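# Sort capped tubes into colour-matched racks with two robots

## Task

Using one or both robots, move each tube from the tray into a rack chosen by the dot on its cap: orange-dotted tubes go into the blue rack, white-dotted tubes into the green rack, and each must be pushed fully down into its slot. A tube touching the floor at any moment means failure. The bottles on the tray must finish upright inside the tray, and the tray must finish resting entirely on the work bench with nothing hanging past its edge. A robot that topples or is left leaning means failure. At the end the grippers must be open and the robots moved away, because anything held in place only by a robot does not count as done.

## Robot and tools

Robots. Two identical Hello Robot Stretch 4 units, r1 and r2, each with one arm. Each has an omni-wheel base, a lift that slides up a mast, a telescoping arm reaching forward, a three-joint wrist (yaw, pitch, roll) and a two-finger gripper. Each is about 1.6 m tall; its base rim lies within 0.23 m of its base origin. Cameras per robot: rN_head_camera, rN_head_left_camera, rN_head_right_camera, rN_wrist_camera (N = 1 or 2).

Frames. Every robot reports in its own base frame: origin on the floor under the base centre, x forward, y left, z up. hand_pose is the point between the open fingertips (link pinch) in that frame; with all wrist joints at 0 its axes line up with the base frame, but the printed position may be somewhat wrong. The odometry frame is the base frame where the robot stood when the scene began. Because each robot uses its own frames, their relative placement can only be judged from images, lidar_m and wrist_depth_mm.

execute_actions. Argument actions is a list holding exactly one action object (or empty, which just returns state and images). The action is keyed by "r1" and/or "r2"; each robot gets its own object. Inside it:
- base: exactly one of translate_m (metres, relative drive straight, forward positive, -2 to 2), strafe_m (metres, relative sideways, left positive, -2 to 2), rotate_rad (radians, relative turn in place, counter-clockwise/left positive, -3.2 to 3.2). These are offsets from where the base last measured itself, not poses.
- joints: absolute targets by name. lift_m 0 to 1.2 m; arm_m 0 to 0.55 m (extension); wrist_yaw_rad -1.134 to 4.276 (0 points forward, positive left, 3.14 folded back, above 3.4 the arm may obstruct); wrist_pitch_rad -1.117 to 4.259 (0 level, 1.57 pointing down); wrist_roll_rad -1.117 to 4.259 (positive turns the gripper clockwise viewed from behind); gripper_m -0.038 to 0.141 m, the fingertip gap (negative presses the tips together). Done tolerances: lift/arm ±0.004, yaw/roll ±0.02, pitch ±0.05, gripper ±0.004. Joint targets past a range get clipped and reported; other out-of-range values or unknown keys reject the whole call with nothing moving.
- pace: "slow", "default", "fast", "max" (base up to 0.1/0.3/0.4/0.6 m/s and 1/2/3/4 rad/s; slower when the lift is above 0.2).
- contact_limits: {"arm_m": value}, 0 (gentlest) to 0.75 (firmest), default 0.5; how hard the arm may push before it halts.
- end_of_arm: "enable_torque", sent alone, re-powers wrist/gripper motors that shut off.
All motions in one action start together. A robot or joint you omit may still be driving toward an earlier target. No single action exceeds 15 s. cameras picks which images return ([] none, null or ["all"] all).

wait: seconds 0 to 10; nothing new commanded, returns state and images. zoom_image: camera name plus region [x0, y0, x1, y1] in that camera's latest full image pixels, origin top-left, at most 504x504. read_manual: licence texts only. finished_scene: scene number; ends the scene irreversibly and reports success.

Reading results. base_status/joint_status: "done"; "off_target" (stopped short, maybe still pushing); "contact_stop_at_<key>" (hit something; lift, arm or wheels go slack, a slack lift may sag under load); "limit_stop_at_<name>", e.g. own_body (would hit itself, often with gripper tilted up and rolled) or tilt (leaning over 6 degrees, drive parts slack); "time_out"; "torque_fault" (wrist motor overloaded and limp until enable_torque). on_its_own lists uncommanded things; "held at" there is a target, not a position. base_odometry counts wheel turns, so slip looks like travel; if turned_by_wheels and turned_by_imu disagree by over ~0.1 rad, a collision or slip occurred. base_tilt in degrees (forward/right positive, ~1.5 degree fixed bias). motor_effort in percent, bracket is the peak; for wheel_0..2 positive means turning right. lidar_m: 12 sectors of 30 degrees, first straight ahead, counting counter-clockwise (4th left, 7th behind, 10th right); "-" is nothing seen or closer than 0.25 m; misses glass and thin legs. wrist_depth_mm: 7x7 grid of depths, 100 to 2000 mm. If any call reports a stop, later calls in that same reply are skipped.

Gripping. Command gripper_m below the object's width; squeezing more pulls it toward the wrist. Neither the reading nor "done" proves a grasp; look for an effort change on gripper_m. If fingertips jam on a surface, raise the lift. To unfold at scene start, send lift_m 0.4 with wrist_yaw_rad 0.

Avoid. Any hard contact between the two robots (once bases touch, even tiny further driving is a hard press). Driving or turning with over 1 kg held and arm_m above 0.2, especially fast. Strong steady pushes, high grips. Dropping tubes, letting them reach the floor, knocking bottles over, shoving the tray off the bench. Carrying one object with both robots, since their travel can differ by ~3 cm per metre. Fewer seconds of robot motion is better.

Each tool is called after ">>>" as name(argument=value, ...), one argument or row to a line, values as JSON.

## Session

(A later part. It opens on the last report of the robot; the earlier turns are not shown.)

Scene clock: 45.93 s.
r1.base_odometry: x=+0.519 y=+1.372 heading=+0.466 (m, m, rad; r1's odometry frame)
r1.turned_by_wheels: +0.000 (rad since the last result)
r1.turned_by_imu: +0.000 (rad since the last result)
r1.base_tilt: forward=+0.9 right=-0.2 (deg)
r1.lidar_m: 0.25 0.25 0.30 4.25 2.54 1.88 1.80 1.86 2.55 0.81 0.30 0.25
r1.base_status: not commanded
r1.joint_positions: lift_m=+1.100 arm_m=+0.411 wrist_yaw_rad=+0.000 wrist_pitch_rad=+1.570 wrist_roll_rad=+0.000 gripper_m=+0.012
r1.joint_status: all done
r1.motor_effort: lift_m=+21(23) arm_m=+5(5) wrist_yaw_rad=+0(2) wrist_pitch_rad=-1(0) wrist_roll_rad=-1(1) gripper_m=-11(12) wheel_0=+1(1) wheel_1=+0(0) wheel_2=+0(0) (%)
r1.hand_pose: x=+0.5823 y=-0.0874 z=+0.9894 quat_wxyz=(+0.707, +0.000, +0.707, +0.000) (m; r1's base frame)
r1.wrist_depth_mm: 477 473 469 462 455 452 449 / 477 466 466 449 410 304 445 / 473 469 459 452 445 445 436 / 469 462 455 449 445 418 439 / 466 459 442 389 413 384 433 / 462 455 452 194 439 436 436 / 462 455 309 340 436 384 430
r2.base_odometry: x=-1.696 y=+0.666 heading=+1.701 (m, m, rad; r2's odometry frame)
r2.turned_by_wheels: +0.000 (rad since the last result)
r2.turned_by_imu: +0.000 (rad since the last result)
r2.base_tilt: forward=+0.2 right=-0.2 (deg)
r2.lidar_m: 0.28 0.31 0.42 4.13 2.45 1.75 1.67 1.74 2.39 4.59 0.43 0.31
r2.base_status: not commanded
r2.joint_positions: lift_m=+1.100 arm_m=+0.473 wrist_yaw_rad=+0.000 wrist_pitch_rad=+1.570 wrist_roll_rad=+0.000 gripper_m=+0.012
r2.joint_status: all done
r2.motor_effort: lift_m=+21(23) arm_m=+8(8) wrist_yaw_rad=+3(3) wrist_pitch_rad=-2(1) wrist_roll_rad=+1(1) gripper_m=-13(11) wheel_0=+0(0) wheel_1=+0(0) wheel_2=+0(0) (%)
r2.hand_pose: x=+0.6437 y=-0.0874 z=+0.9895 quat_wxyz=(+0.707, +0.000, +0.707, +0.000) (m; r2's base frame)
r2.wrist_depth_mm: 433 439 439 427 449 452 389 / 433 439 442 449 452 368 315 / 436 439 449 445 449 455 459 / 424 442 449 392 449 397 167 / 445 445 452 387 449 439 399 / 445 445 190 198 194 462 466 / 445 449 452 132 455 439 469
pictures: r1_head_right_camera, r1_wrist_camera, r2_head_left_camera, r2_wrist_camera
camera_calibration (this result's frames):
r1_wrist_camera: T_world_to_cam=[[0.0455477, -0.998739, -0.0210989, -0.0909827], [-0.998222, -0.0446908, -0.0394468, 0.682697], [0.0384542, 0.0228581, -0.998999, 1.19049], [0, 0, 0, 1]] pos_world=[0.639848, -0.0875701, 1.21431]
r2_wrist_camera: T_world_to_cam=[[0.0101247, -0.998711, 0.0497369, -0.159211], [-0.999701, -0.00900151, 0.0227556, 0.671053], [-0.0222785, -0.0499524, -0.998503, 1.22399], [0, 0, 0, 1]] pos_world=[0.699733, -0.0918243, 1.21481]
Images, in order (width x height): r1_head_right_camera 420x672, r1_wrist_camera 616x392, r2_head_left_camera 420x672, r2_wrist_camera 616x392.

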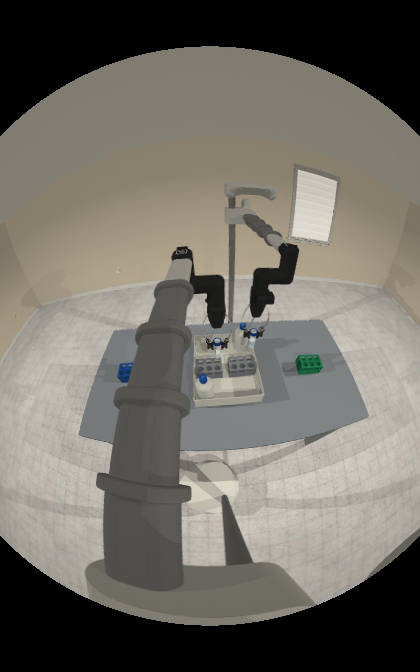

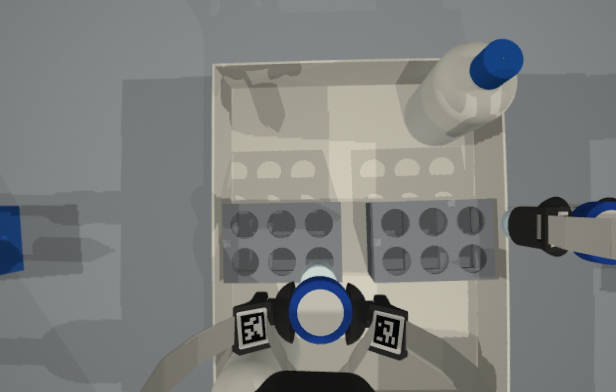

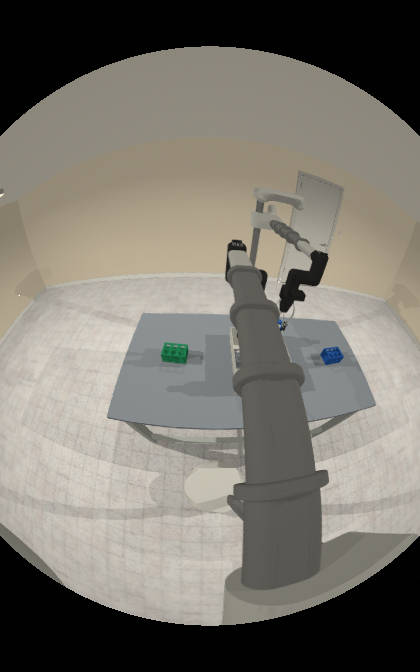

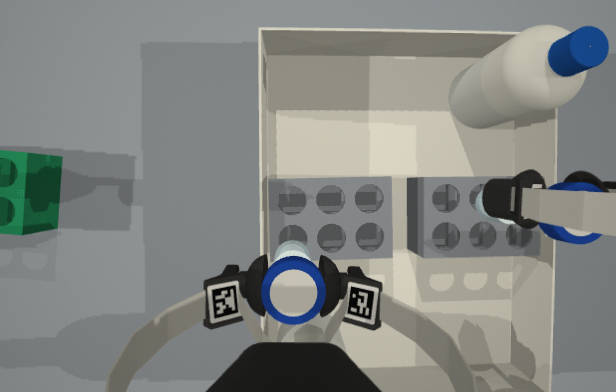

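>>> execute_actions(
  actions=[
    {"r1": {"base": {"strafe_m": -0.34}, "pace": "fast"}, "r2": {"base": {"strafe_m": 0.376}, "joints": {"arm_m": 0.51}, "pace": "fast"}},
  ],
  cameras=["r1_wrist_camera", "r2_wrist_camera", "r1_head_right_camera"],
)

Scene clock: 52.20 s.
r1.base_odometry: x=+0.672 y=+1.069 heading=+0.466 (m, m, rad; r1's odometry frame)
r1.turned_by_wheels: +0.000 (rad since the last result)
r1.turned_by_imu: -0.001 (rad since the last result)
r1.base_tilt: forward=+1.0 right=-0.1 (deg)
r1.lidar_m: 0.25 0.25 0.29 0.82 2.54 1.85 1.78 1.86 2.53 4.16 0.30 0.25
r1.base_status: done
r1.joint_positions: lift_m=+1.100 arm_m=+0.411 wrist_yaw_rad=+0.000 wrist_pitch_rad=+1.570 wrist_roll_rad=+0.000 gripper_m=+0.012
r1.joint_status: not commanded
r1.motor_effort: lift_m=+20(21) arm_m=+5(5) wrist_yaw_rad=+0(2) wrist_pitch_rad=-1(0) wrist_roll_rad=-1(2) gripper_m=-13(9) wheel_0=-1(10) wheel_1=-1(10) wheel_2=+0(2) (%)
r1.hand_pose: x=+0.5822 y=-0.0874 z=+0.9895 quat_wxyz=(+0.707, +0.000, +0.707, +0.000) (m; r1's base frame)
r1.wrist_depth_mm: 477 469 466 459 455 449 445 / 445 327 462 459 452 449 445 / 469 459 459 455 452 445 439 / 462 459 455 452 449 445 436 / 413 397 455 455 445 384 436 / 459 459 424 193 382 436 436 / 455 452 449 442 436 436 430
r2.base_odometry: x=-2.069 y=+0.618 heading=+1.701 (m, m, rad; r2's odometry frame)
r2.turned_by_wheels: +0.000 (rad since the last result)
r2.turned_by_imu: -0.001 (rad since the last result)
r2.base_tilt: forward=+0.3 right=-0.2 (deg)
r2.lidar_m: 0.29 0.29 3.93 3.77 2.47 1.75 1.68 1.77 2.39 1.22 0.44 0.29
r2.base_status: done
r2.joint_positions: lift_m=+1.100 arm_m=+0.509 wrist_yaw_rad=+0.000 wrist_pitch_rad=+1.570 wrist_roll_rad=+0.000 gripper_m=+0.012
r2.joint_status: all done
r2.motor_effort: lift_m=+21(21) arm_m=+8(8) wrist_yaw_rad=+0(2) wrist_pitch_rad=+0(1) wrist_roll_rad=+1(1) gripper_m=-13(11) wheel_0=+1(9) wheel_1=-1(8) wheel_2=-1(0) (%)
r2.hand_pose: x=+0.6797 y=-0.0874 z=+0.9896 quat_wxyz=(+0.707, +0.000, +0.707, +0.000) (m; r2's base frame)
r2.wrist_depth_mm: 1160 436 442 445 449 452 455 / 1160 439 442 445 455 455 462 / 1182 445 445 449 452 459 459 / 1160 442 445 445 455 459 462 / 1182 442 449 394 459 462 236 / 1160 445 191 199 193 462 466 / 1182 449 455 131 462 466 469
pictures: r1_head_right_camera, r1_wrist_camera, r2_wrist_camera
camera_calibration (this result's frames):
r1_wrist_camera: T_world_to_cam=[[0.0455341, -0.99874, -0.0211014, -0.0909707], [-0.998224, -0.0446784, -0.0393919, 0.682638], [0.0383995, 0.0228576, -0.999001, 1.19059], [0, 0, 0, 1]] pos_world=[0.63985, -0.0875709, 1.21437]
r2_wrist_camera: T_world_to_cam=[[0.0101954, -0.99871, 0.0497374, -0.159627], [-0.999701, -0.00907478, 0.0227042, 0.707086], [-0.0222236, -0.049954, -0.998504, 1.22482], [0, 0, 0, 1]] pos_world=[0.735722, -0.0918201, 1.21487]
Images, in order (width x height): r1_head_right_camera 420x672, r1_wrist_camera 616x392, r2_wrist_camera 616x392.

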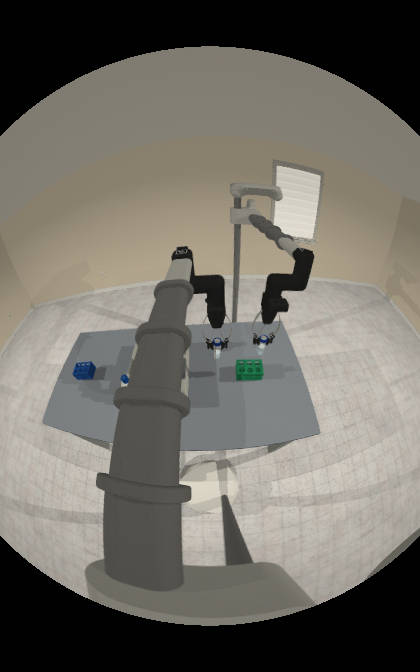

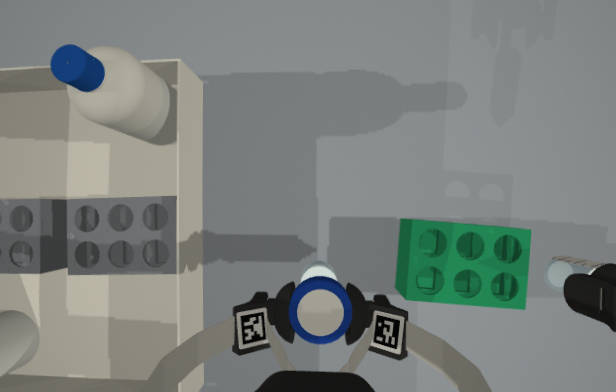

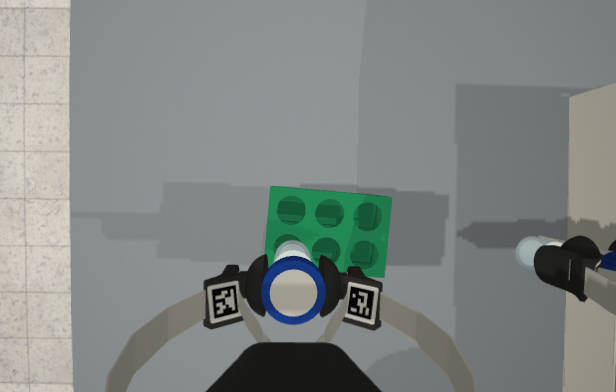

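>>> zoom_image(
  camera="r2_wrist_camera",
  region=[230, 170, 420, 330],
)

Region (230, 170, 420, 330) of r2_wrist_camera's 616x392 image, scaled by 2.653; it fills the top 424 rows of this view, and the rest is white.

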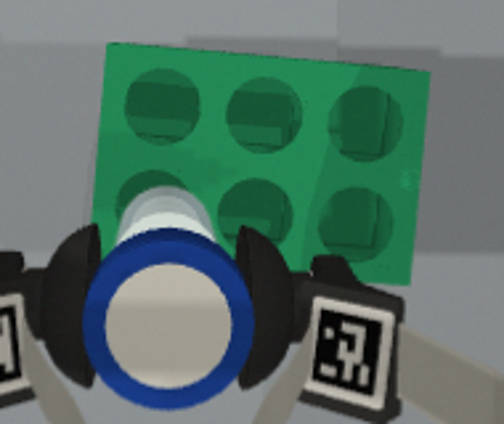

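>>> execute_actions(
  actions=[
    {"r1": {"joints": {"arm_m": 0.393}}, "r2": {"base": {"strafe_m": 0.0045}, "joints": {"arm_m": 0.500, "lift_m": 1.04}}},
  ],
  cameras=["r2_wrist_camera", "r1_wrist_camera"],
)

Scene clock: 56.53 s.
r1.base_odometry: x=+0.672 y=+1.069 heading=+0.466 (m, m, rad; r1's odometry frame)
r1.turned_by_wheels: +0.000 (rad since the last result)
r1.turned_by_imu: -0.001 (rad since the last result)
r1.base_tilt: forward=+0.9 right=-0.1 (deg)
r1.lidar_m: 0.25 0.25 0.29 0.80 2.53 1.88 1.79 1.87 2.54 4.15 0.29 0.25
r1.base_status: not commanded
r1.joint_positions: lift_m=+1.100 arm_m=+0.394 wrist_yaw_rad=+0.000 wrist_pitch_rad=+1.570 wrist_roll_rad=+0.000 gripper_m=+0.012
r1.joint_status: all done
r1.motor_effort: lift_m=+20(20) arm_m=-6(7) wrist_yaw_rad=+0(0) wrist_pitch_rad=-1(0) wrist_roll_rad=-2(1) gripper_m=-10(10) wheel_0=-1(1) wheel_1=-1(1) wheel_2=+0(0) (%)
r1.hand_pose: x=+0.5650 y=-0.0874 z=+0.9895 quat_wxyz=(+0.707, +0.000, +0.707, +0.000) (m; r1's base frame)
r1.wrist_depth_mm: 477 469 459 459 455 452 445 / 466 338 459 459 452 449 445 / 466 462 462 452 452 449 442 / 421 399 455 455 445 442 439 / 433 433 455 449 449 382 260 / 459 452 421 195 439 439 433 / 455 452 449 445 442 436 436
r2.base_odometry: x=-2.073 y=+0.617 heading=+1.700 (m, m, rad; r2's odometry frame)
r2.turned_by_wheels: +0.000 (rad since the last result)
r2.turned_by_imu: +0.000 (rad since the last result)
r2.base_tilt: forward=+0.3 right=-0.2 (deg)
r2.lidar_m: 0.27 0.29 3.92 3.76 2.43 1.75 1.68 1.75 2.40 1.20 0.42 0.30
r2.base_status: done
r2.joint_positions: lift_m=+1.040 arm_m=+0.501 wrist_yaw_rad=+0.000 wrist_pitch_rad=+1.570 wrist_roll_rad=+0.000 gripper_m=+0.012
r2.joint_status: all done
r2.motor_effort: lift_m=+17(20) arm_m=-8(8) wrist_yaw_rad=+0(0) wrist_pitch_rad=+0(0) wrist_roll_rad=+1(1) gripper_m=-11(12) wheel_0=-2(7) wheel_1=+0(4) wheel_2=+0(0) (%)
r2.hand_pose: x=+0.6725 y=-0.0874 z=+0.9299 quat_wxyz=(+0.707, +0.000, +0.707, +0.000) (m; r2's base frame)
r2.wrist_depth_mm: 377 379 382 387 389 392 394 / 379 382 387 387 394 392 399 / 379 382 387 389 394 397 402 / 384 387 387 387 394 397 404 / 384 387 392 332 364 402 404 / 389 387 190 198 193 402 404 / 384 389 394 131 404 404 407
pictures: r1_wrist_camera, r2_wrist_camera
camera_calibration (this result's frames):
r1_wrist_camera: T_world_to_cam=[[0.0454387, -0.998744, -0.0211042, -0.0901311], [-0.998231, -0.0445843, -0.0393297, 0.665418], [0.0383394, 0.022854, -0.999003, 1.19129], [0, 0, 0, 1]] pos_world=[0.622663, -0.0875763, 1.21437]
r2_wrist_camera: T_world_to_cam=[[0.0100613, -0.998712, 0.0497371, -0.156495], [-0.999701, -0.00893876, 0.0227399, 0.701184], [-0.022266, -0.049951, -0.998503, 1.16509], [0, 0, 0, 1]] pos_world=[0.728492, -0.0918278, 1.15519]
Images, in order (width x height): r1_wrist_camera 616x392, r2_wrist_camera 616x392.

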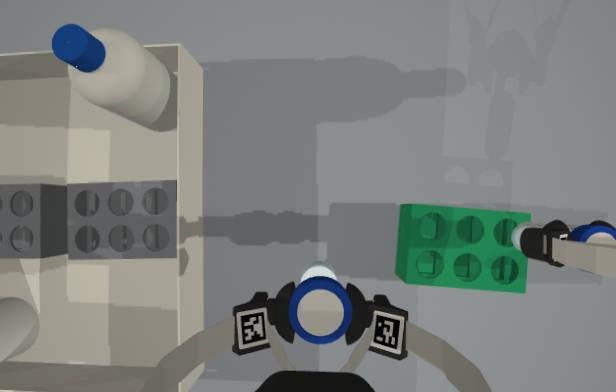

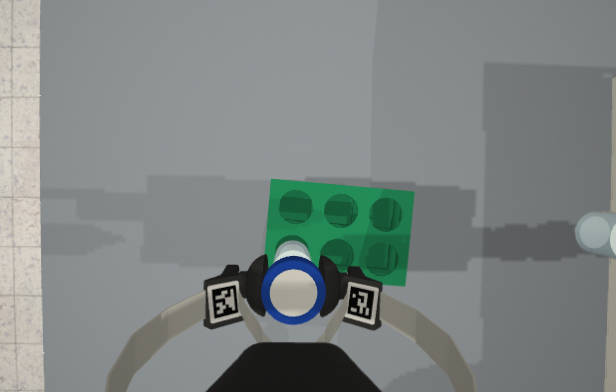

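>>> zoom_image(
  camera="r2_wrist_camera",
  region=[230, 170, 430, 330],
)

Region (230, 170, 430, 330) of r2_wrist_camera's 616x392 image, scaled by 2.520; it fills the top 403 rows of this view, and the rest is white.

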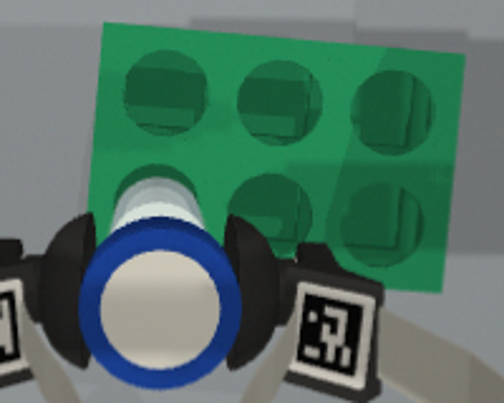

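>>> execute_actions(
  actions=[
    {"r2": {"joints": {"arm_m": 0.498, "lift_m": 0.966}}},
  ],
  cameras=["r2_wrist_camera", "r1_wrist_camera"],
)

Scene clock: 59.07 s.
r1.base_odometry: x=+0.672 y=+1.069 heading=+0.466 (m, m, rad; r1's odometry frame)
r1.turned_by_wheels: +0.000 (rad since the last result)
r1.turned_by_imu: +0.000 (rad since the last result)
r1.base_tilt: forward=+1.0 right=-0.1 (deg)
r1.lidar_m: 0.25 0.25 0.31 0.82 2.54 1.86 1.79 1.87 2.53 4.16 0.30 0.25
r1.base_status: not commanded
r1.joint_positions: lift_m=+1.100 arm_m=+0.394 wrist_yaw_rad=+0.000 wrist_pitch_rad=+1.570 wrist_roll_rad=+0.000 gripper_m=+0.012
r1.joint_status: not commanded
r1.motor_effort: lift_m=+20(20) arm_m=-5(6) wrist_yaw_rad=+1(2) wrist_pitch_rad=+0(1) wrist_roll_rad=-2(2) gripper_m=-11(9) wheel_0=-1(1) wheel_1=-1(1) wheel_2=+0(0) (%)
r1.hand_pose: x=+0.5650 y=-0.0874 z=+0.9895 quat_wxyz=(+0.707, +0.000, +0.707, +0.000) (m; r1's base frame)
r1.wrist_depth_mm: 477 469 466 462 455 449 445 / 469 338 462 462 452 449 445 / 469 462 459 455 452 445 439 / 424 402 455 452 449 445 439 / 433 433 455 449 445 387 329 / 462 459 421 193 439 436 433 / 455 452 449 442 439 433 433
r2.base_odometry: x=-2.073 y=+0.617 heading=+1.700 (m, m, rad; r2's odometry frame)
r2.turned_by_wheels: +0.000 (rad since the last result)
r2.turned_by_imu: +0.000 (rad since the last result)
r2.base_tilt: forward=+0.2 right=-0.2 (deg)
r2.lidar_m: 0.26 0.28 3.93 3.74 2.44 1.77 1.68 1.75 2.39 1.21 0.40 0.29
r2.base_status: not commanded
r2.joint_positions: lift_m=+0.966 arm_m=+0.499 wrist_yaw_rad=+0.000 wrist_pitch_rad=+1.570 wrist_roll_rad=+0.000 gripper_m=+0.012
r2.joint_status: all done
r2.motor_effort: lift_m=+17(13) arm_m=-8(9) wrist_yaw_rad=+0(1) wrist_pitch_rad=-1(1) wrist_roll_rad=+1(1) gripper_m=-12(13) wheel_0=-2(2) wheel_1=+0(0) wheel_2=+0(0) (%)
r2.hand_pose: x=+0.6705 y=-0.0874 z=+0.8559 quat_wxyz=(+0.707, +0.000, +0.707, +0.000) (m; r2's base frame)
r2.wrist_depth_mm: 304 309 310 314 315 320 322 / 307 310 312 314 320 322 322 / 309 310 314 317 319 324 325 / 312 314 317 312 315 324 327 / 312 314 317 259 263 325 327 / 314 315 190 199 193 327 327 / 317 317 320 132 327 327 330
pictures: r1_wrist_camera, r2_wrist_camera
camera_calibration (this result's frames):
r1_wrist_camera: T_world_to_cam=[[0.0454389, -0.998744, -0.0211042, -0.0901312], [-0.998231, -0.0445845, -0.0393296, 0.665418], [0.0383393, 0.022854, -0.999003, 1.19129], [0, 0, 0, 1]] pos_world=[0.622663, -0.0875763, 1.21437]
r2_wrist_camera: T_world_to_cam=[[0.0100544, -0.998712, 0.0497369, -0.15279], [-0.999701, -0.00893115, 0.0227556, 0.700856], [-0.0222821, -0.0499508, -0.998503, 1.09118], [0, 0, 0, 1]] pos_world=[0.726497, -0.0918282, 1.08119]
Images, in order (width x height): r1_wrist_camera 616x392, r2_wrist_camera 616x392.

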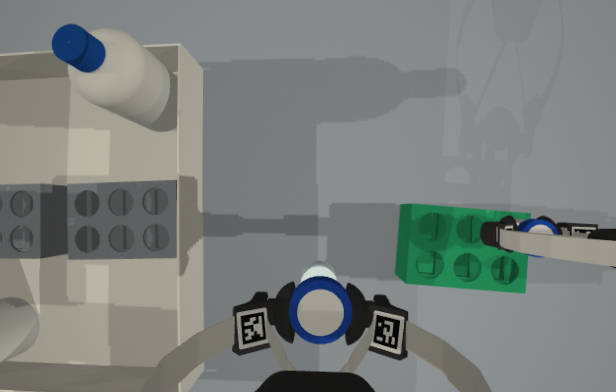

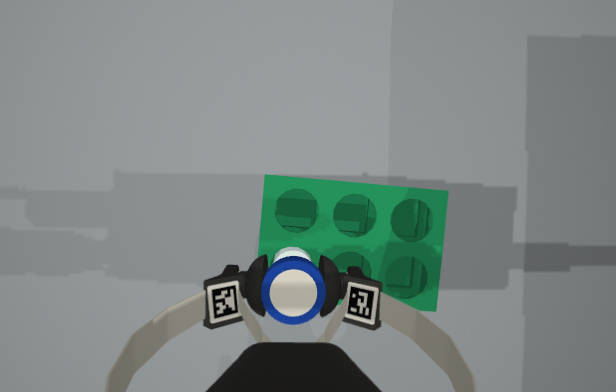

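>>> execute_actions(
  actions=[
    {"r2": {"joints": {"gripper_m": 0.06}}},
  ],
  cameras=["r2_wrist_camera"],
)

Scene clock: 60.83 s.
r1.base_odometry: x=+0.672 y=+1.069 heading=+0.466 (m, m, rad; r1's odometry frame)
r1.turned_by_wheels: +0.000 (rad since the last result)
r1.turned_by_imu: +0.000 (rad since the last result)
r1.base_tilt: forward=+0.9 right=-0.2 (deg)
r1.lidar_m: 0.25 0.25 0.28 0.81 2.53 1.88 1.79 1.85 2.55 4.16 0.31 0.25
r1.base_status: not commanded
r1.joint_positions: lift_m=+1.100 arm_m=+0.394 wrist_yaw_rad=+0.000 wrist_pitch_rad=+1.570 wrist_roll_rad=+0.000 gripper_m=+0.012
r1.joint_status: not commanded
r1.motor_effort: lift_m=+20(20) arm_m=-5(6) wrist_yaw_rad=-1(1) wrist_pitch_rad=+0(1) wrist_roll_rad=-2(2) gripper_m=-11(8) wheel_0=-1(1) wheel_1=-1(1) wheel_2=+0(0) (%)
r1.hand_pose: x=+0.5650 y=-0.0874 z=+0.9895 quat_wxyz=(+0.707, +0.000, +0.707, +0.000) (m; r1's base frame)
r1.wrist_depth_mm: 477 466 462 462 452 452 445 / 473 338 459 459 452 449 442 / 469 459 459 455 452 442 439 / 421 399 455 452 449 439 439 / 433 430 455 449 445 382 349 / 459 455 421 194 439 439 436 / 455 452 449 445 439 433 433
r2.base_odometry: x=-2.073 y=+0.617 heading=+1.700 (m, m, rad; r2's odometry frame)
r2.turned_by_wheels: +0.000 (rad since the last result)
r2.turned_by_imu: +0.000 (rad since the last result)
r2.base_tilt: forward=+0.3 right=-0.3 (deg)
r2.lidar_m: 0.27 0.30 3.90 3.76 2.44 1.77 1.68 1.76 2.40 1.22 0.41 0.31
r2.base_status: not commanded
r2.joint_positions: lift_m=+0.966 arm_m=+0.499 wrist_yaw_rad=+0.000 wrist_pitch_rad=+1.570 wrist_roll_rad=+0.000 gripper_m=+0.060
r2.joint_status: all done
r2.motor_effort: lift_m=+17(17) arm_m=-8(8) wrist_yaw_rad=+1(2) wrist_pitch_rad=-1(1) wrist_roll_rad=+1(1) gripper_m=-3(10) wheel_0=-2(2) wheel_1=+0(0) wheel_2=+0(0) (%)
r2.hand_pose: x=+0.6705 y=-0.0874 z=+0.8559 quat_wxyz=(+0.707, +0.000, +0.707, +0.000) (m; r2's base frame)
r2.wrist_depth_mm: 306 310 312 314 315 320 320 / 307 309 310 314 317 320 324 / 309 310 312 317 319 322 324 / 309 312 317 315 315 324 327 / 312 314 317 260 263 325 327 / 315 317 199 200 200 327 330 / 315 317 320 131 325 330 334
pictures: r2_wrist_camera
camera_calibration (this result's frames):
r2_wrist_camera: T_world_to_cam=[[0.0100548, -0.998712, 0.0497368, -0.15279], [-0.999701, -0.00893083, 0.0227689, 0.700838], [-0.0222954, -0.0499508, -0.998503, 1.09118], [0, 0, 0, 1]] pos_world=[0.726493, -0.0918282, 1.08119]
Images, in order (width x height): r2_wrist_camera 616x392.

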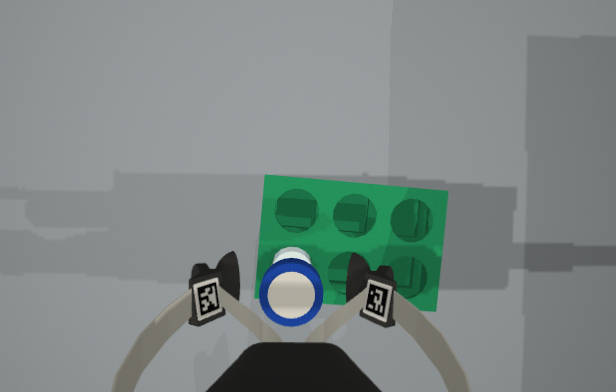

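>>> execute_actions(
  actions=[
    {"r1": {"base": {"strafe_m": -0.117}}, "r2": {"joints": {"lift_m": 1.10, "arm_m": 0.05}, "pace": "fast"}},
  ],
  cameras=["r1_wrist_camera", "r1_head_right_camera"],
)

Scene clock: 64.33 s.
r1.base_odometry: x=+0.724 y=+0.964 heading=+0.466 (m, m, rad; r1's odometry frame)
r1.turned_by_wheels: +0.000 (rad since the last result)
r1.turned_by_imu: -0.001 (rad since the last result)
r1.base_tilt: forward=+0.9 right=-0.1 (deg)
r1.lidar_m: 0.25 0.25 0.28 0.81 2.54 1.86 1.80 1.86 2.54 4.04 0.30 0.25
r1.base_status: done
r1.joint_positions: lift_m=+1.100 arm_m=+0.394 wrist_yaw_rad=+0.000 wrist_pitch_rad=+1.570 wrist_roll_rad=+0.000 gripper_m=+0.012
r1.joint_status: not commanded
r1.motor_effort: lift_m=+20(20) arm_m=-5(5) wrist_yaw_rad=-2(2) wrist_pitch_rad=-1(0) wrist_roll_rad=-2(2) gripper_m=-9(11) wheel_0=+0(9) wheel_1=-2(8) wheel_2=+0(3) (%)
r1.hand_pose: x=+0.5650 y=-0.0874 z=+0.9895 quat_wxyz=(+0.707, +0.000, +0.707, +0.000) (m; r1's base frame)
r1.wrist_depth_mm: 477 473 466 462 455 449 445 / 377 466 462 459 452 449 445 / 469 462 459 455 449 445 436 / 402 462 455 455 449 439 439 / 436 459 455 442 389 442 439 / 466 459 452 193 387 439 436 / 452 455 449 445 439 433 433
r2.base_odometry: x=-2.073 y=+0.617 heading=+1.700 (m, m, rad; r2's odometry frame)
r2.turned_by_wheels: +0.000 (rad since the last result)
r2.turned_by_imu: +0.000 (rad since the last result)
r2.base_tilt: forward=+0.2 right=-0.2 (deg)
r2.lidar_m: 0.26 0.30 3.94 3.75 2.42 1.77 1.68 1.76 2.35 1.22 0.43 0.31
r2.base_status: not commanded
r2.joint_positions: lift_m=+1.100 arm_m=+0.051 wrist_yaw_rad=+0.000 wrist_pitch_rad=+1.570 wrist_roll_rad=+0.000 gripper_m=+0.060
r2.joint_status: all done
r2.motor_effort: lift_m=+21(26) arm_m=-8(8) wrist_yaw_rad=+1(0) wrist_pitch_rad=-1(1) wrist_roll_rad=+1(1) gripper_m=-5(0) wheel_0=-1(2) wheel_1=+0(0) wheel_2=+0(0) (%)
r2.hand_pose: x=+0.2224 y=-0.0874 z=+0.9896 quat_wxyz=(+0.707, +0.000, +0.707, +0.000) (m; r2's base frame)
r2.wrist_depth_mm: 1138 439 445 445 452 452 455 / 1160 442 445 449 449 459 459 / 1205 442 449 449 455 459 462 / 1182 1182 1205 1205 1205 1229 1229 / 1182 1182 991 991 1229 1229 1229 / 1182 1182 200 1008 199 1229 1229 / 1182 1182 1205 132 1229 1229 1281
pictures: r1_head_right_camera, r1_wrist_camera
camera_calibration (this result's frames):
r1_wrist_camera: T_world_to_cam=[[0.0454392, -0.998744, -0.0211042, -0.0901304], [-0.998231, -0.0445848, -0.0393295, 0.665395], [0.0383392, 0.022854, -0.999003, 1.19129], [0, 0, 0, 1]] pos_world=[0.62264, -0.0875763, 1.21437]
Images, in order (width x height): r1_head_right_camera 420x672, r1_wrist_camera 616x392.

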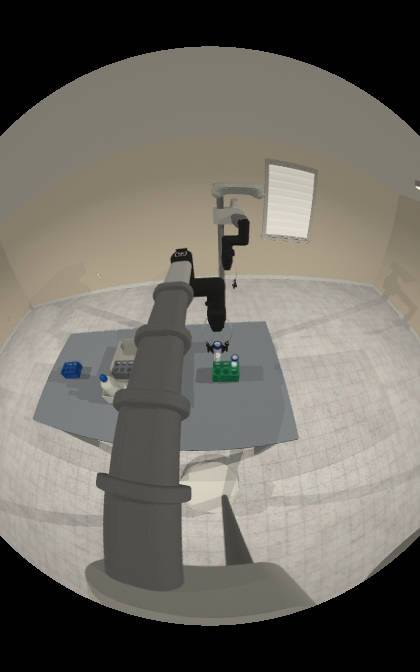

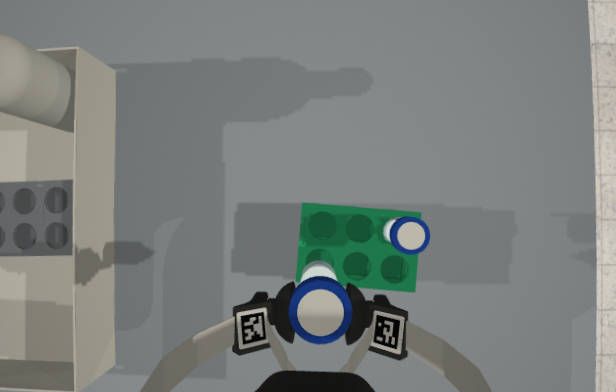

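>>> zoom_image(
  camera="r1_wrist_camera",
  region=[250, 190, 450, 350],
)

Region (250, 190, 450, 350) of r1_wrist_camera's 616x392 image, scaled by 2.520; it fills the top 403 rows of this view, and the rest is white.

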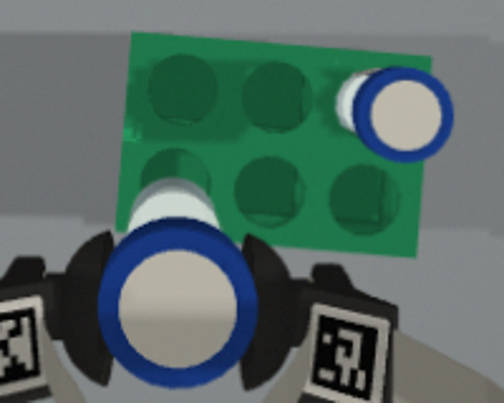

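>>> execute_actions(
  actions=[
    {"r1": {"joints": {"arm_m": 0.390, "lift_m": 1.04}}, "r2": {"base": {"translate_m": -0.4}, "joints": {"arm_m": 0.0}, "pace": "fast"}},
  ],
  cameras=["r1_wrist_camera"],
)

Scene clock: 68.23 s.
r1.base_odometry: x=+0.724 y=+0.964 heading=+0.466 (m, m, rad; r1's odometry frame)
r1.turned_by_wheels: +0.000 (rad since the last result)
r1.turned_by_imu: -0.001 (rad since the last result)
r1.base_tilt: forward=+1.0 right=-0.2 (deg)
r1.lidar_m: 0.25 0.25 0.30 0.81 2.55 1.86 1.78 1.87 2.53 4.04 0.28 0.25
r1.base_status: not commanded
r1.joint_positions: lift_m=+1.040 arm_m=+0.391 wrist_yaw_rad=+0.000 wrist_pitch_rad=+1.570 wrist_roll_rad=+0.000 gripper_m=+0.012
r1.joint_status: all done
r1.motor_effort: lift_m=+14(19) arm_m=-6(6) wrist_yaw_rad=+0(1) wrist_pitch_rad=-1(1) wrist_roll_rad=-2(2) gripper_m=-7(10) wheel_0=+0(0) wheel_1=-2(2) wheel_2=+0(0) (%)
r1.hand_pose: x=+0.5620 y=-0.0874 z=+0.9300 quat_wxyz=(+0.707, +0.000, +0.707, +0.000) (m; r1's base frame)
r1.wrist_depth_mm: 377 407 404 399 397 389 387 / 359 404 402 397 394 387 384 / 377 402 399 394 394 387 384 / 357 402 397 397 387 382 382 / 359 397 397 334 327 379 379 / 366 397 394 193 325 382 377 / 362 394 392 387 382 377 377
r2.base_odometry: x=-2.021 y=+0.220 heading=+1.700 (m, m, rad; r2's odometry frame)
r2.turned_by_wheels: +0.000 (rad since the last result)
r2.turned_by_imu: +0.002 (rad since the last result)
r2.base_tilt: forward=+0.3 right=-0.2 (deg)
r2.lidar_m: 0.66 3.56 3.92 3.76 1.84 1.33 1.29 1.34 1.87 4.85 0.99 0.72
r2.base_status: done
r2.joint_positions: lift_m=+1.100 arm_m=+0.003 wrist_yaw_rad=+0.000 wrist_pitch_rad=+1.570 wrist_roll_rad=+0.000 gripper_m=+0.060
r2.joint_status: all done
joint sent to its limit — the command would take r2.arm_m past its lower limit, so that joint was sent only as far as its limit.
r2.motor_effort: lift_m=+21(21) arm_m=-8(8) wrist_yaw_rad=+0(1) wrist_pitch_rad=+0(1) wrist_roll_rad=+1(1) gripper_m=-4(6) wheel_0=+0(7) wheel_1=+0(4) wheel_2=+0(8) (%)
r2.hand_pose: x=+0.1738 y=-0.0874 z=+0.9896 quat_wxyz=(+0.707, +0.000, +0.707, +0.000) (m; r2's base frame)
r2.wrist_depth_mm: 1138 1182 1160 1182 1182 1182 1229 / 1160 1160 1182 1205 1205 1205 1205 / 1182 1160 1182 1182 1229 1229 1205 / 1182 1205 1182 1205 1182 1255 1229 / 1182 1182 991 1008 1229 1229 1229 / 1182 1182 199 1008 199 1229 1255 / 1182 1205 1205 131 1229 1229 1281
pictures: r1_wrist_camera
camera_calibration (this result's frames):
r1_wrist_camera: T_world_to_cam=[[0.0453888, -0.998746, -0.0211075, -0.0912182], [-0.998236, -0.044536, -0.0392562, 0.659989], [0.0382669, 0.0228521, -0.999006, 1.132], [0, 0, 0, 1]] pos_world=[0.619647, -0.0875791, 1.15485]
Images, in order (width x height): r1_wrist_camera 616x392.

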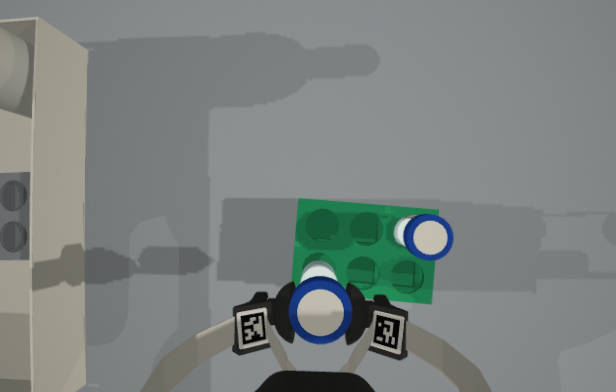

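>>> zoom_image(
  camera="r1_wrist_camera",
  region=[260, 190, 460, 350],
)

Region (260, 190, 460, 350) of r1_wrist_camera's 616x392 image, scaled by 2.520; it fills the top 403 rows of this view, and the rest is white.

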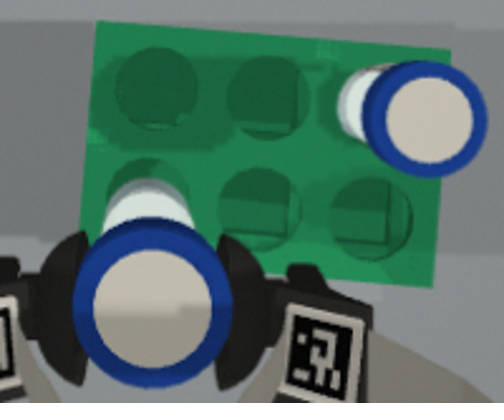

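>>> execute_actions(
  actions=[
    {"r1": {"joints": {"lift_m": 0.966}}},
  ],
  cameras=["r1_wrist_camera"],
)

Scene clock: 70.37 s.
r1.base_odometry: x=+0.724 y=+0.964 heading=+0.466 (m, m, rad; r1's odometry frame)
r1.turned_by_wheels: +0.000 (rad since the last result)
r1.turned_by_imu: +0.000 (rad since the last result)
r1.base_tilt: forward=+0.9 right=+0.0 (deg)
r1.lidar_m: 0.25 0.25 0.30 0.81 2.54 1.88 1.79 1.87 2.55 4.05 0.29 0.25
r1.base_status: not commanded
r1.joint_positions: lift_m=+0.966 arm_m=+0.391 wrist_yaw_rad=+0.000 wrist_pitch_rad=+1.570 wrist_roll_rad=+0.000 gripper_m=+0.012
r1.joint_status: all done
r1.motor_effort: lift_m=+14(14) arm_m=-5(5) wrist_yaw_rad=-1(2) wrist_pitch_rad=-1(1) wrist_roll_rad=-1(2) gripper_m=-11(4) wheel_0=+0(0) wheel_1=-2(2) wheel_2=+0(0) (%)
r1.hand_pose: x=+0.5620 y=-0.0874 z=+0.8560 quat_wxyz=(+0.707, +0.000, +0.707, +0.000) (m; r1's base frame)
r1.wrist_depth_mm: 332 330 327 324 320 317 312 / 332 329 325 322 319 315 312 / 330 325 324 320 317 315 310 / 327 325 322 319 315 310 309 / 325 324 320 265 255 192 307 / 324 324 317 194 252 307 306 / 322 320 317 265 307 306 306
r2.base_odometry: x=-2.021 y=+0.220 heading=+1.700 (m, m, rad; r2's odometry frame)
r2.turned_by_wheels: +0.000 (rad since the last result)
r2.turned_by_imu: +0.000 (rad since the last result)
r2.base_tilt: forward=+0.3 right=-0.2 (deg)
r2.lidar_m: 0.67 3.58 3.92 3.75 1.83 1.34 1.29 1.34 1.84 4.88 1.00 0.71
r2.base_status: not commanded
r2.joint_positions: lift_m=+1.100 arm_m=+0.003 wrist_yaw_rad=+0.000 wrist_pitch_rad=+1.570 wrist_roll_rad=+0.000 gripper_m=+0.060
r2.joint_status: not commanded
r2.motor_effort: lift_m=+21(21) arm_m=-8(8) wrist_yaw_rad=+2(2) wrist_pitch_rad=-1(0) wrist_roll_rad=+1(1) gripper_m=+2(5) wheel_0=+0(0) wheel_1=+0(0) wheel_2=+0(0) (%)
r2.hand_pose: x=+0.1738 y=-0.0874 z=+0.9896 quat_wxyz=(+0.707, +0.000, +0.707, +0.000) (m; r2's base frame)
r2.wrist_depth_mm: 1160 1160 1205 1182 1205 1229 1229 / 1182 1160 1205 1205 1205 1182 1229 / 1160 1160 1182 1229 1205 1229 1205 / 1160 1182 1205 1205 1205 1182 1255 / 1160 1182 991 991 1229 1205 1255 / 1160 1205 198 991 200 1229 1229 / 1205 1182 1229 131 1229 1255 1255
pictures: r1_wrist_camera
camera_calibration (this result's frames):
r1_wrist_camera: T_world_to_cam=[[0.0453889, -0.998746, -0.0211074, -0.0927802], [-0.998236, -0.044536, -0.0392596, 0.657086], [0.0382704, 0.0228521, -0.999006, 1.05807], [0, 0, 0, 1]] pos_world=[0.619645, -0.0875791, 1.08086]
Images, in order (width x height): r1_wrist_camera 616x392.

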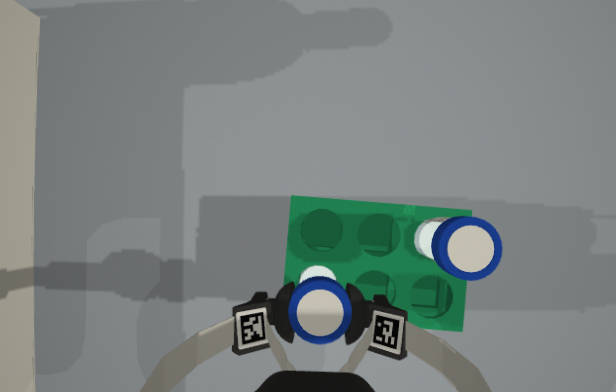

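The held cap reads 194 mm and the seated one 192 mm, so the tube is at seated depth. Releasing it.

>>> execute_actions(
  actions=[
    {"r1": {"joints": {"gripper_m": 0.06}}},
  ],
  cameras=["r1_wrist_camera"],
)

>>> execute_actions(
  actions=[
    {"r1": {"joints": {"lift_m": 1.10, "arm_m": 0.05}, "base": {"translate_m": -0.4}, "pace": "fast"}},
  ],
  cameras=["r1_head_camera", "r1_head_right_camera", "r2_head_camera"],
)

Scene clock: 72.20 s.
r1.base_odometry: x=+0.724 y=+0.964 heading=+0.466 (m, m, rad; r1's odometry frame)
r1.turned_by_wheels: +0.000 (rad since the last result)
r1.turned_by_imu: +0.000 (rad since the last result)
r1.base_tilt: forward=+0.9 right=-0.2 (deg)
r1.lidar_m: 0.25 0.25 0.28 0.81 2.53 1.88 1.79 1.86 2.54 4.04 0.30 0.25
r1.base_status: not commanded
r1.joint_positions: lift_m=+0.966 arm_m=+0.391 wrist_yaw_rad=+0.000 wrist_pitch_rad=+1.570 wrist_roll_rad=+0.000 gripper_m=+0.060
r1.joint_status: all done
r1.motor_effort: lift_m=+14(14) arm_m=-6(5) wrist_yaw_rad=+0(0) wrist_pitch_rad=-1(1) wrist_roll_rad=-2(2) gripper_m=-3(11) wheel_0=+0(0) wheel_1=-2(2) wheel_2=+0(0) (%)
r1.hand_pose: x=+0.5620 y=-0.0874 z=+0.8560 quat_wxyz=(+0.707, +0.000, +0.707, +0.000) (m; r1's base frame)
r1.wrist_depth_mm: 334 332 325 324 319 317 314 / 332 329 325 324 319 315 310 / 329 329 325 320 317 314 310 / 329 327 324 317 315 312 309 / 327 324 322 266 254 192 307 / 325 322 319 195 253 307 306 / 324 320 317 253 309 304 304
r2.base_odometry: x=-2.021 y=+0.220 heading=+1.700 (m, m, rad; r2's odometry frame)
r2.turned_by_wheels: +0.000 (rad since the last result)
r2.turned_by_imu: +0.000 (rad since the last result)
r2.base_tilt: forward=+0.3 right=-0.2 (deg)
r2.lidar_m: 0.64 3.56 3.91 3.75 1.84 1.35 1.26 1.34 1.82 4.83 0.97 0.71
r2.base_status: not commanded
r2.joint_positions: lift_m=+1.100 arm_m=+0.003 wrist_yaw_rad=+0.000 wrist_pitch_rad=+1.570 wrist_roll_rad=+0.000 gripper_m=+0.060
r2.joint_status: not commanded
r2.motor_effort: lift_m=+21(21) arm_m=-8(8) wrist_yaw_rad=+1(1) wrist_pitch_rad=-1(1) wrist_roll_rad=+1(1) gripper_m=-3(1) wheel_0=+0(0) wheel_1=+0(0) wheel_2=+0(1) (%)
r2.hand_pose: x=+0.1738 y=-0.0874 z=+0.9896 quat_wxyz=(+0.707, +0.000, +0.707, +0.000) (m; r2's base frame)
r2.wrist_depth_mm: 1138 1182 1160 1160 1182 1205 1205 / 1160 1160 1205 1160 1205 1229 1182 / 1182 1160 1182 1205 1205 1229 1255 / 1160 1182 1205 1205 1229 1205 1255 / 1182 1205 976 991 1229 1229 1229 / 1182 1182 199 1008 199 1229 1255 / 1182 1205 1205 131 1205 1229 1281
pictures: r1_wrist_camera
camera_calibration (this result's frames):
r1_wrist_camera: T_world_to_cam=[[0.0453889, -0.998746, -0.0211074, -0.0927801], [-0.998236, -0.044536, -0.0392596, 0.657084], [0.0382704, 0.0228521, -0.999006, 1.05807], [0, 0, 0, 1]] pos_world=[0.619643, -0.0875791, 1.08086]
Images, in order (width x height): r1_wrist_camera 616x392.

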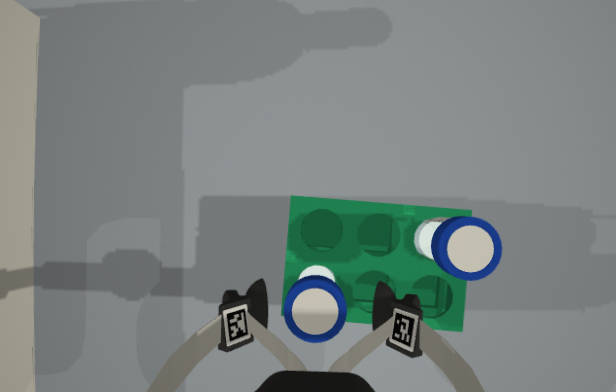

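Scene clock: 74.77 s.
r1.base_odometry: x=+0.367 y=+0.785 heading=+0.465 (m, m, rad; r1's odometry frame)
r1.turned_by_wheels: +0.000 (rad since the last result)
r1.turned_by_imu: -0.002 (rad since the last result)
r1.base_tilt: forward=+1.1 right=+0.0 (deg)
r1.lidar_m: 0.59 0.63 0.87 4.71 1.95 1.43 1.38 1.44 1.99 4.04 4.20 0.64
r1.base_status: done
r1.joint_positions: lift_m=+1.100 arm_m=+0.051 wrist_yaw_rad=+0.000 wrist_pitch_rad=+1.570 wrist_roll_rad=+0.000 gripper_m=+0.060
r1.joint_status: all done
r1.motor_effort: lift_m=+20(22) arm_m=-5(8) wrist_yaw_rad=+0(1) wrist_pitch_rad=-2(1) wrist_roll_rad=-1(1) gripper_m=-1(0) wheel_0=+0(9) wheel_1=-2(7) wheel_2=-2(11) (%)
r1.hand_pose: x=+0.2219 y=-0.0874 z=+0.9895 quat_wxyz=(+0.707, +0.000, +0.707, +0.000) (m; r1's base frame)
r1.wrist_depth_mm: 1308 1281 1229 1229 1255 1229 1229 / 1281 1281 1281 1255 1229 1205 1205 / 1281 1255 1255 1229 1229 1205 1182 / 1281 1255 1229 1229 1205 1182 1182 / 1229 1229 1229 991 1205 1205 1182 / 1255 1255 1008 976 1008 1182 1182 / 1229 1205 1205 854 1160 1182 1182
r2.base_odometry: x=-2.021 y=+0.220 heading=+1.700 (m, m, rad; r2's odometry frame)
r2.turned_by_wheels: +0.000 (rad since the last result)
r2.turned_by_imu: +0.000 (rad since the last result)
r2.base_tilt: forward=+0.2 right=-0.2 (deg)
r2.lidar_m: 0.68 3.57 3.92 3.76 1.83 1.35 1.26 1.33 1.86 4.80 1.01 0.72
r2.base_status: not commanded
r2.joint_positions: lift_m=+1.100 arm_m=+0.003 wrist_yaw_rad=+0.000 wrist_pitch_rad=+1.570 wrist_roll_rad=+0.000 gripper_m=+0.060
r2.joint_status: not commanded
r2.motor_effort: lift_m=+21(21) arm_m=-8(7) wrist_yaw_rad=+1(2) wrist_pitch_rad=+0(0) wrist_roll_rad=+1(1) gripper_m=-3(2) wheel_0=+0(0) wheel_1=+0(0) wheel_2=+0(1) (%)
r2.hand_pose: x=+0.1738 y=-0.0874 z=+0.9896 quat_wxyz=(+0.707, +0.000, +0.707, +0.000) (m; r2's base frame)
r2.wrist_depth_mm: 1138 1138 1182 1182 1182 1205 1229 / 1160 1182 1205 1182 1229 1229 1229 / 1182 1182 1182 1182 1205 1205 1229 / 1160 1182 1182 1205 1205 1205 1229 / 1160 1182 991 991 1205 1229 1229 / 1205 1182 199 1008 199 1229 1255 / 1182 1205 1255 131 1229 1255 1255
pictures: r1_head_camera, r1_head_right_camera, r2_head_camera
Images, in order (width x height): r1_head_camera 420x560, r1_head_right_camera 420x672, r2_head_camera 420x560.

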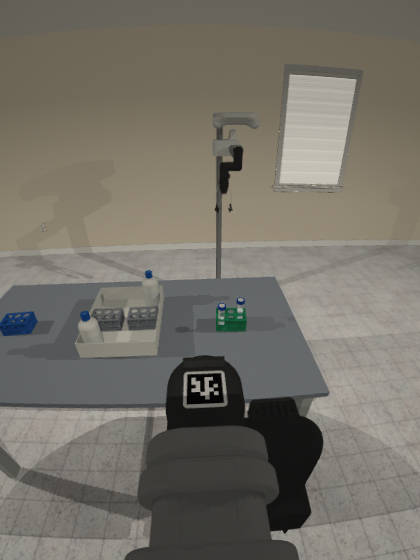

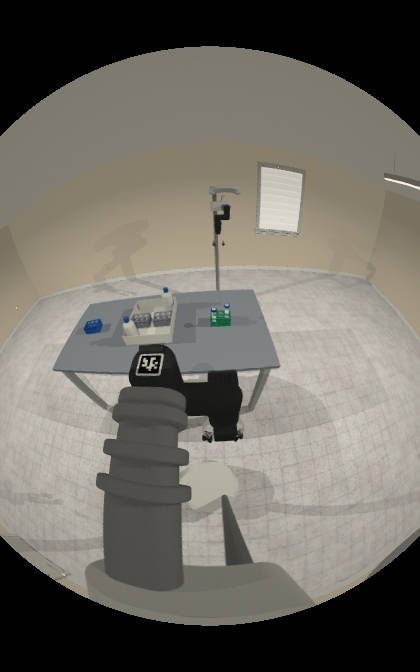

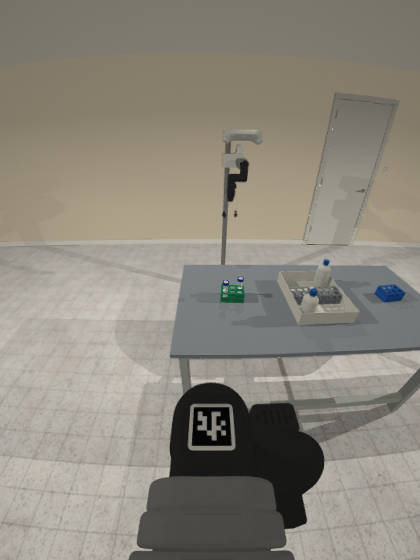

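>>> zoom_image(
  camera="r1_head_camera",
  region=[60, 260, 280, 370],
)

Region (60, 260, 280, 370) of r1_head_camera's 420x560 image, scaled by 2.291, with more detail than that image has.

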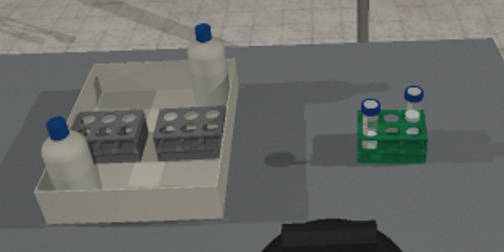

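Both white-dot tubes are seated in the green rack. The bottles are still standing in the tray, and both robots have backed away.

>>> finished_scene(
  scene=1,
)

The scene is finished: the task was done.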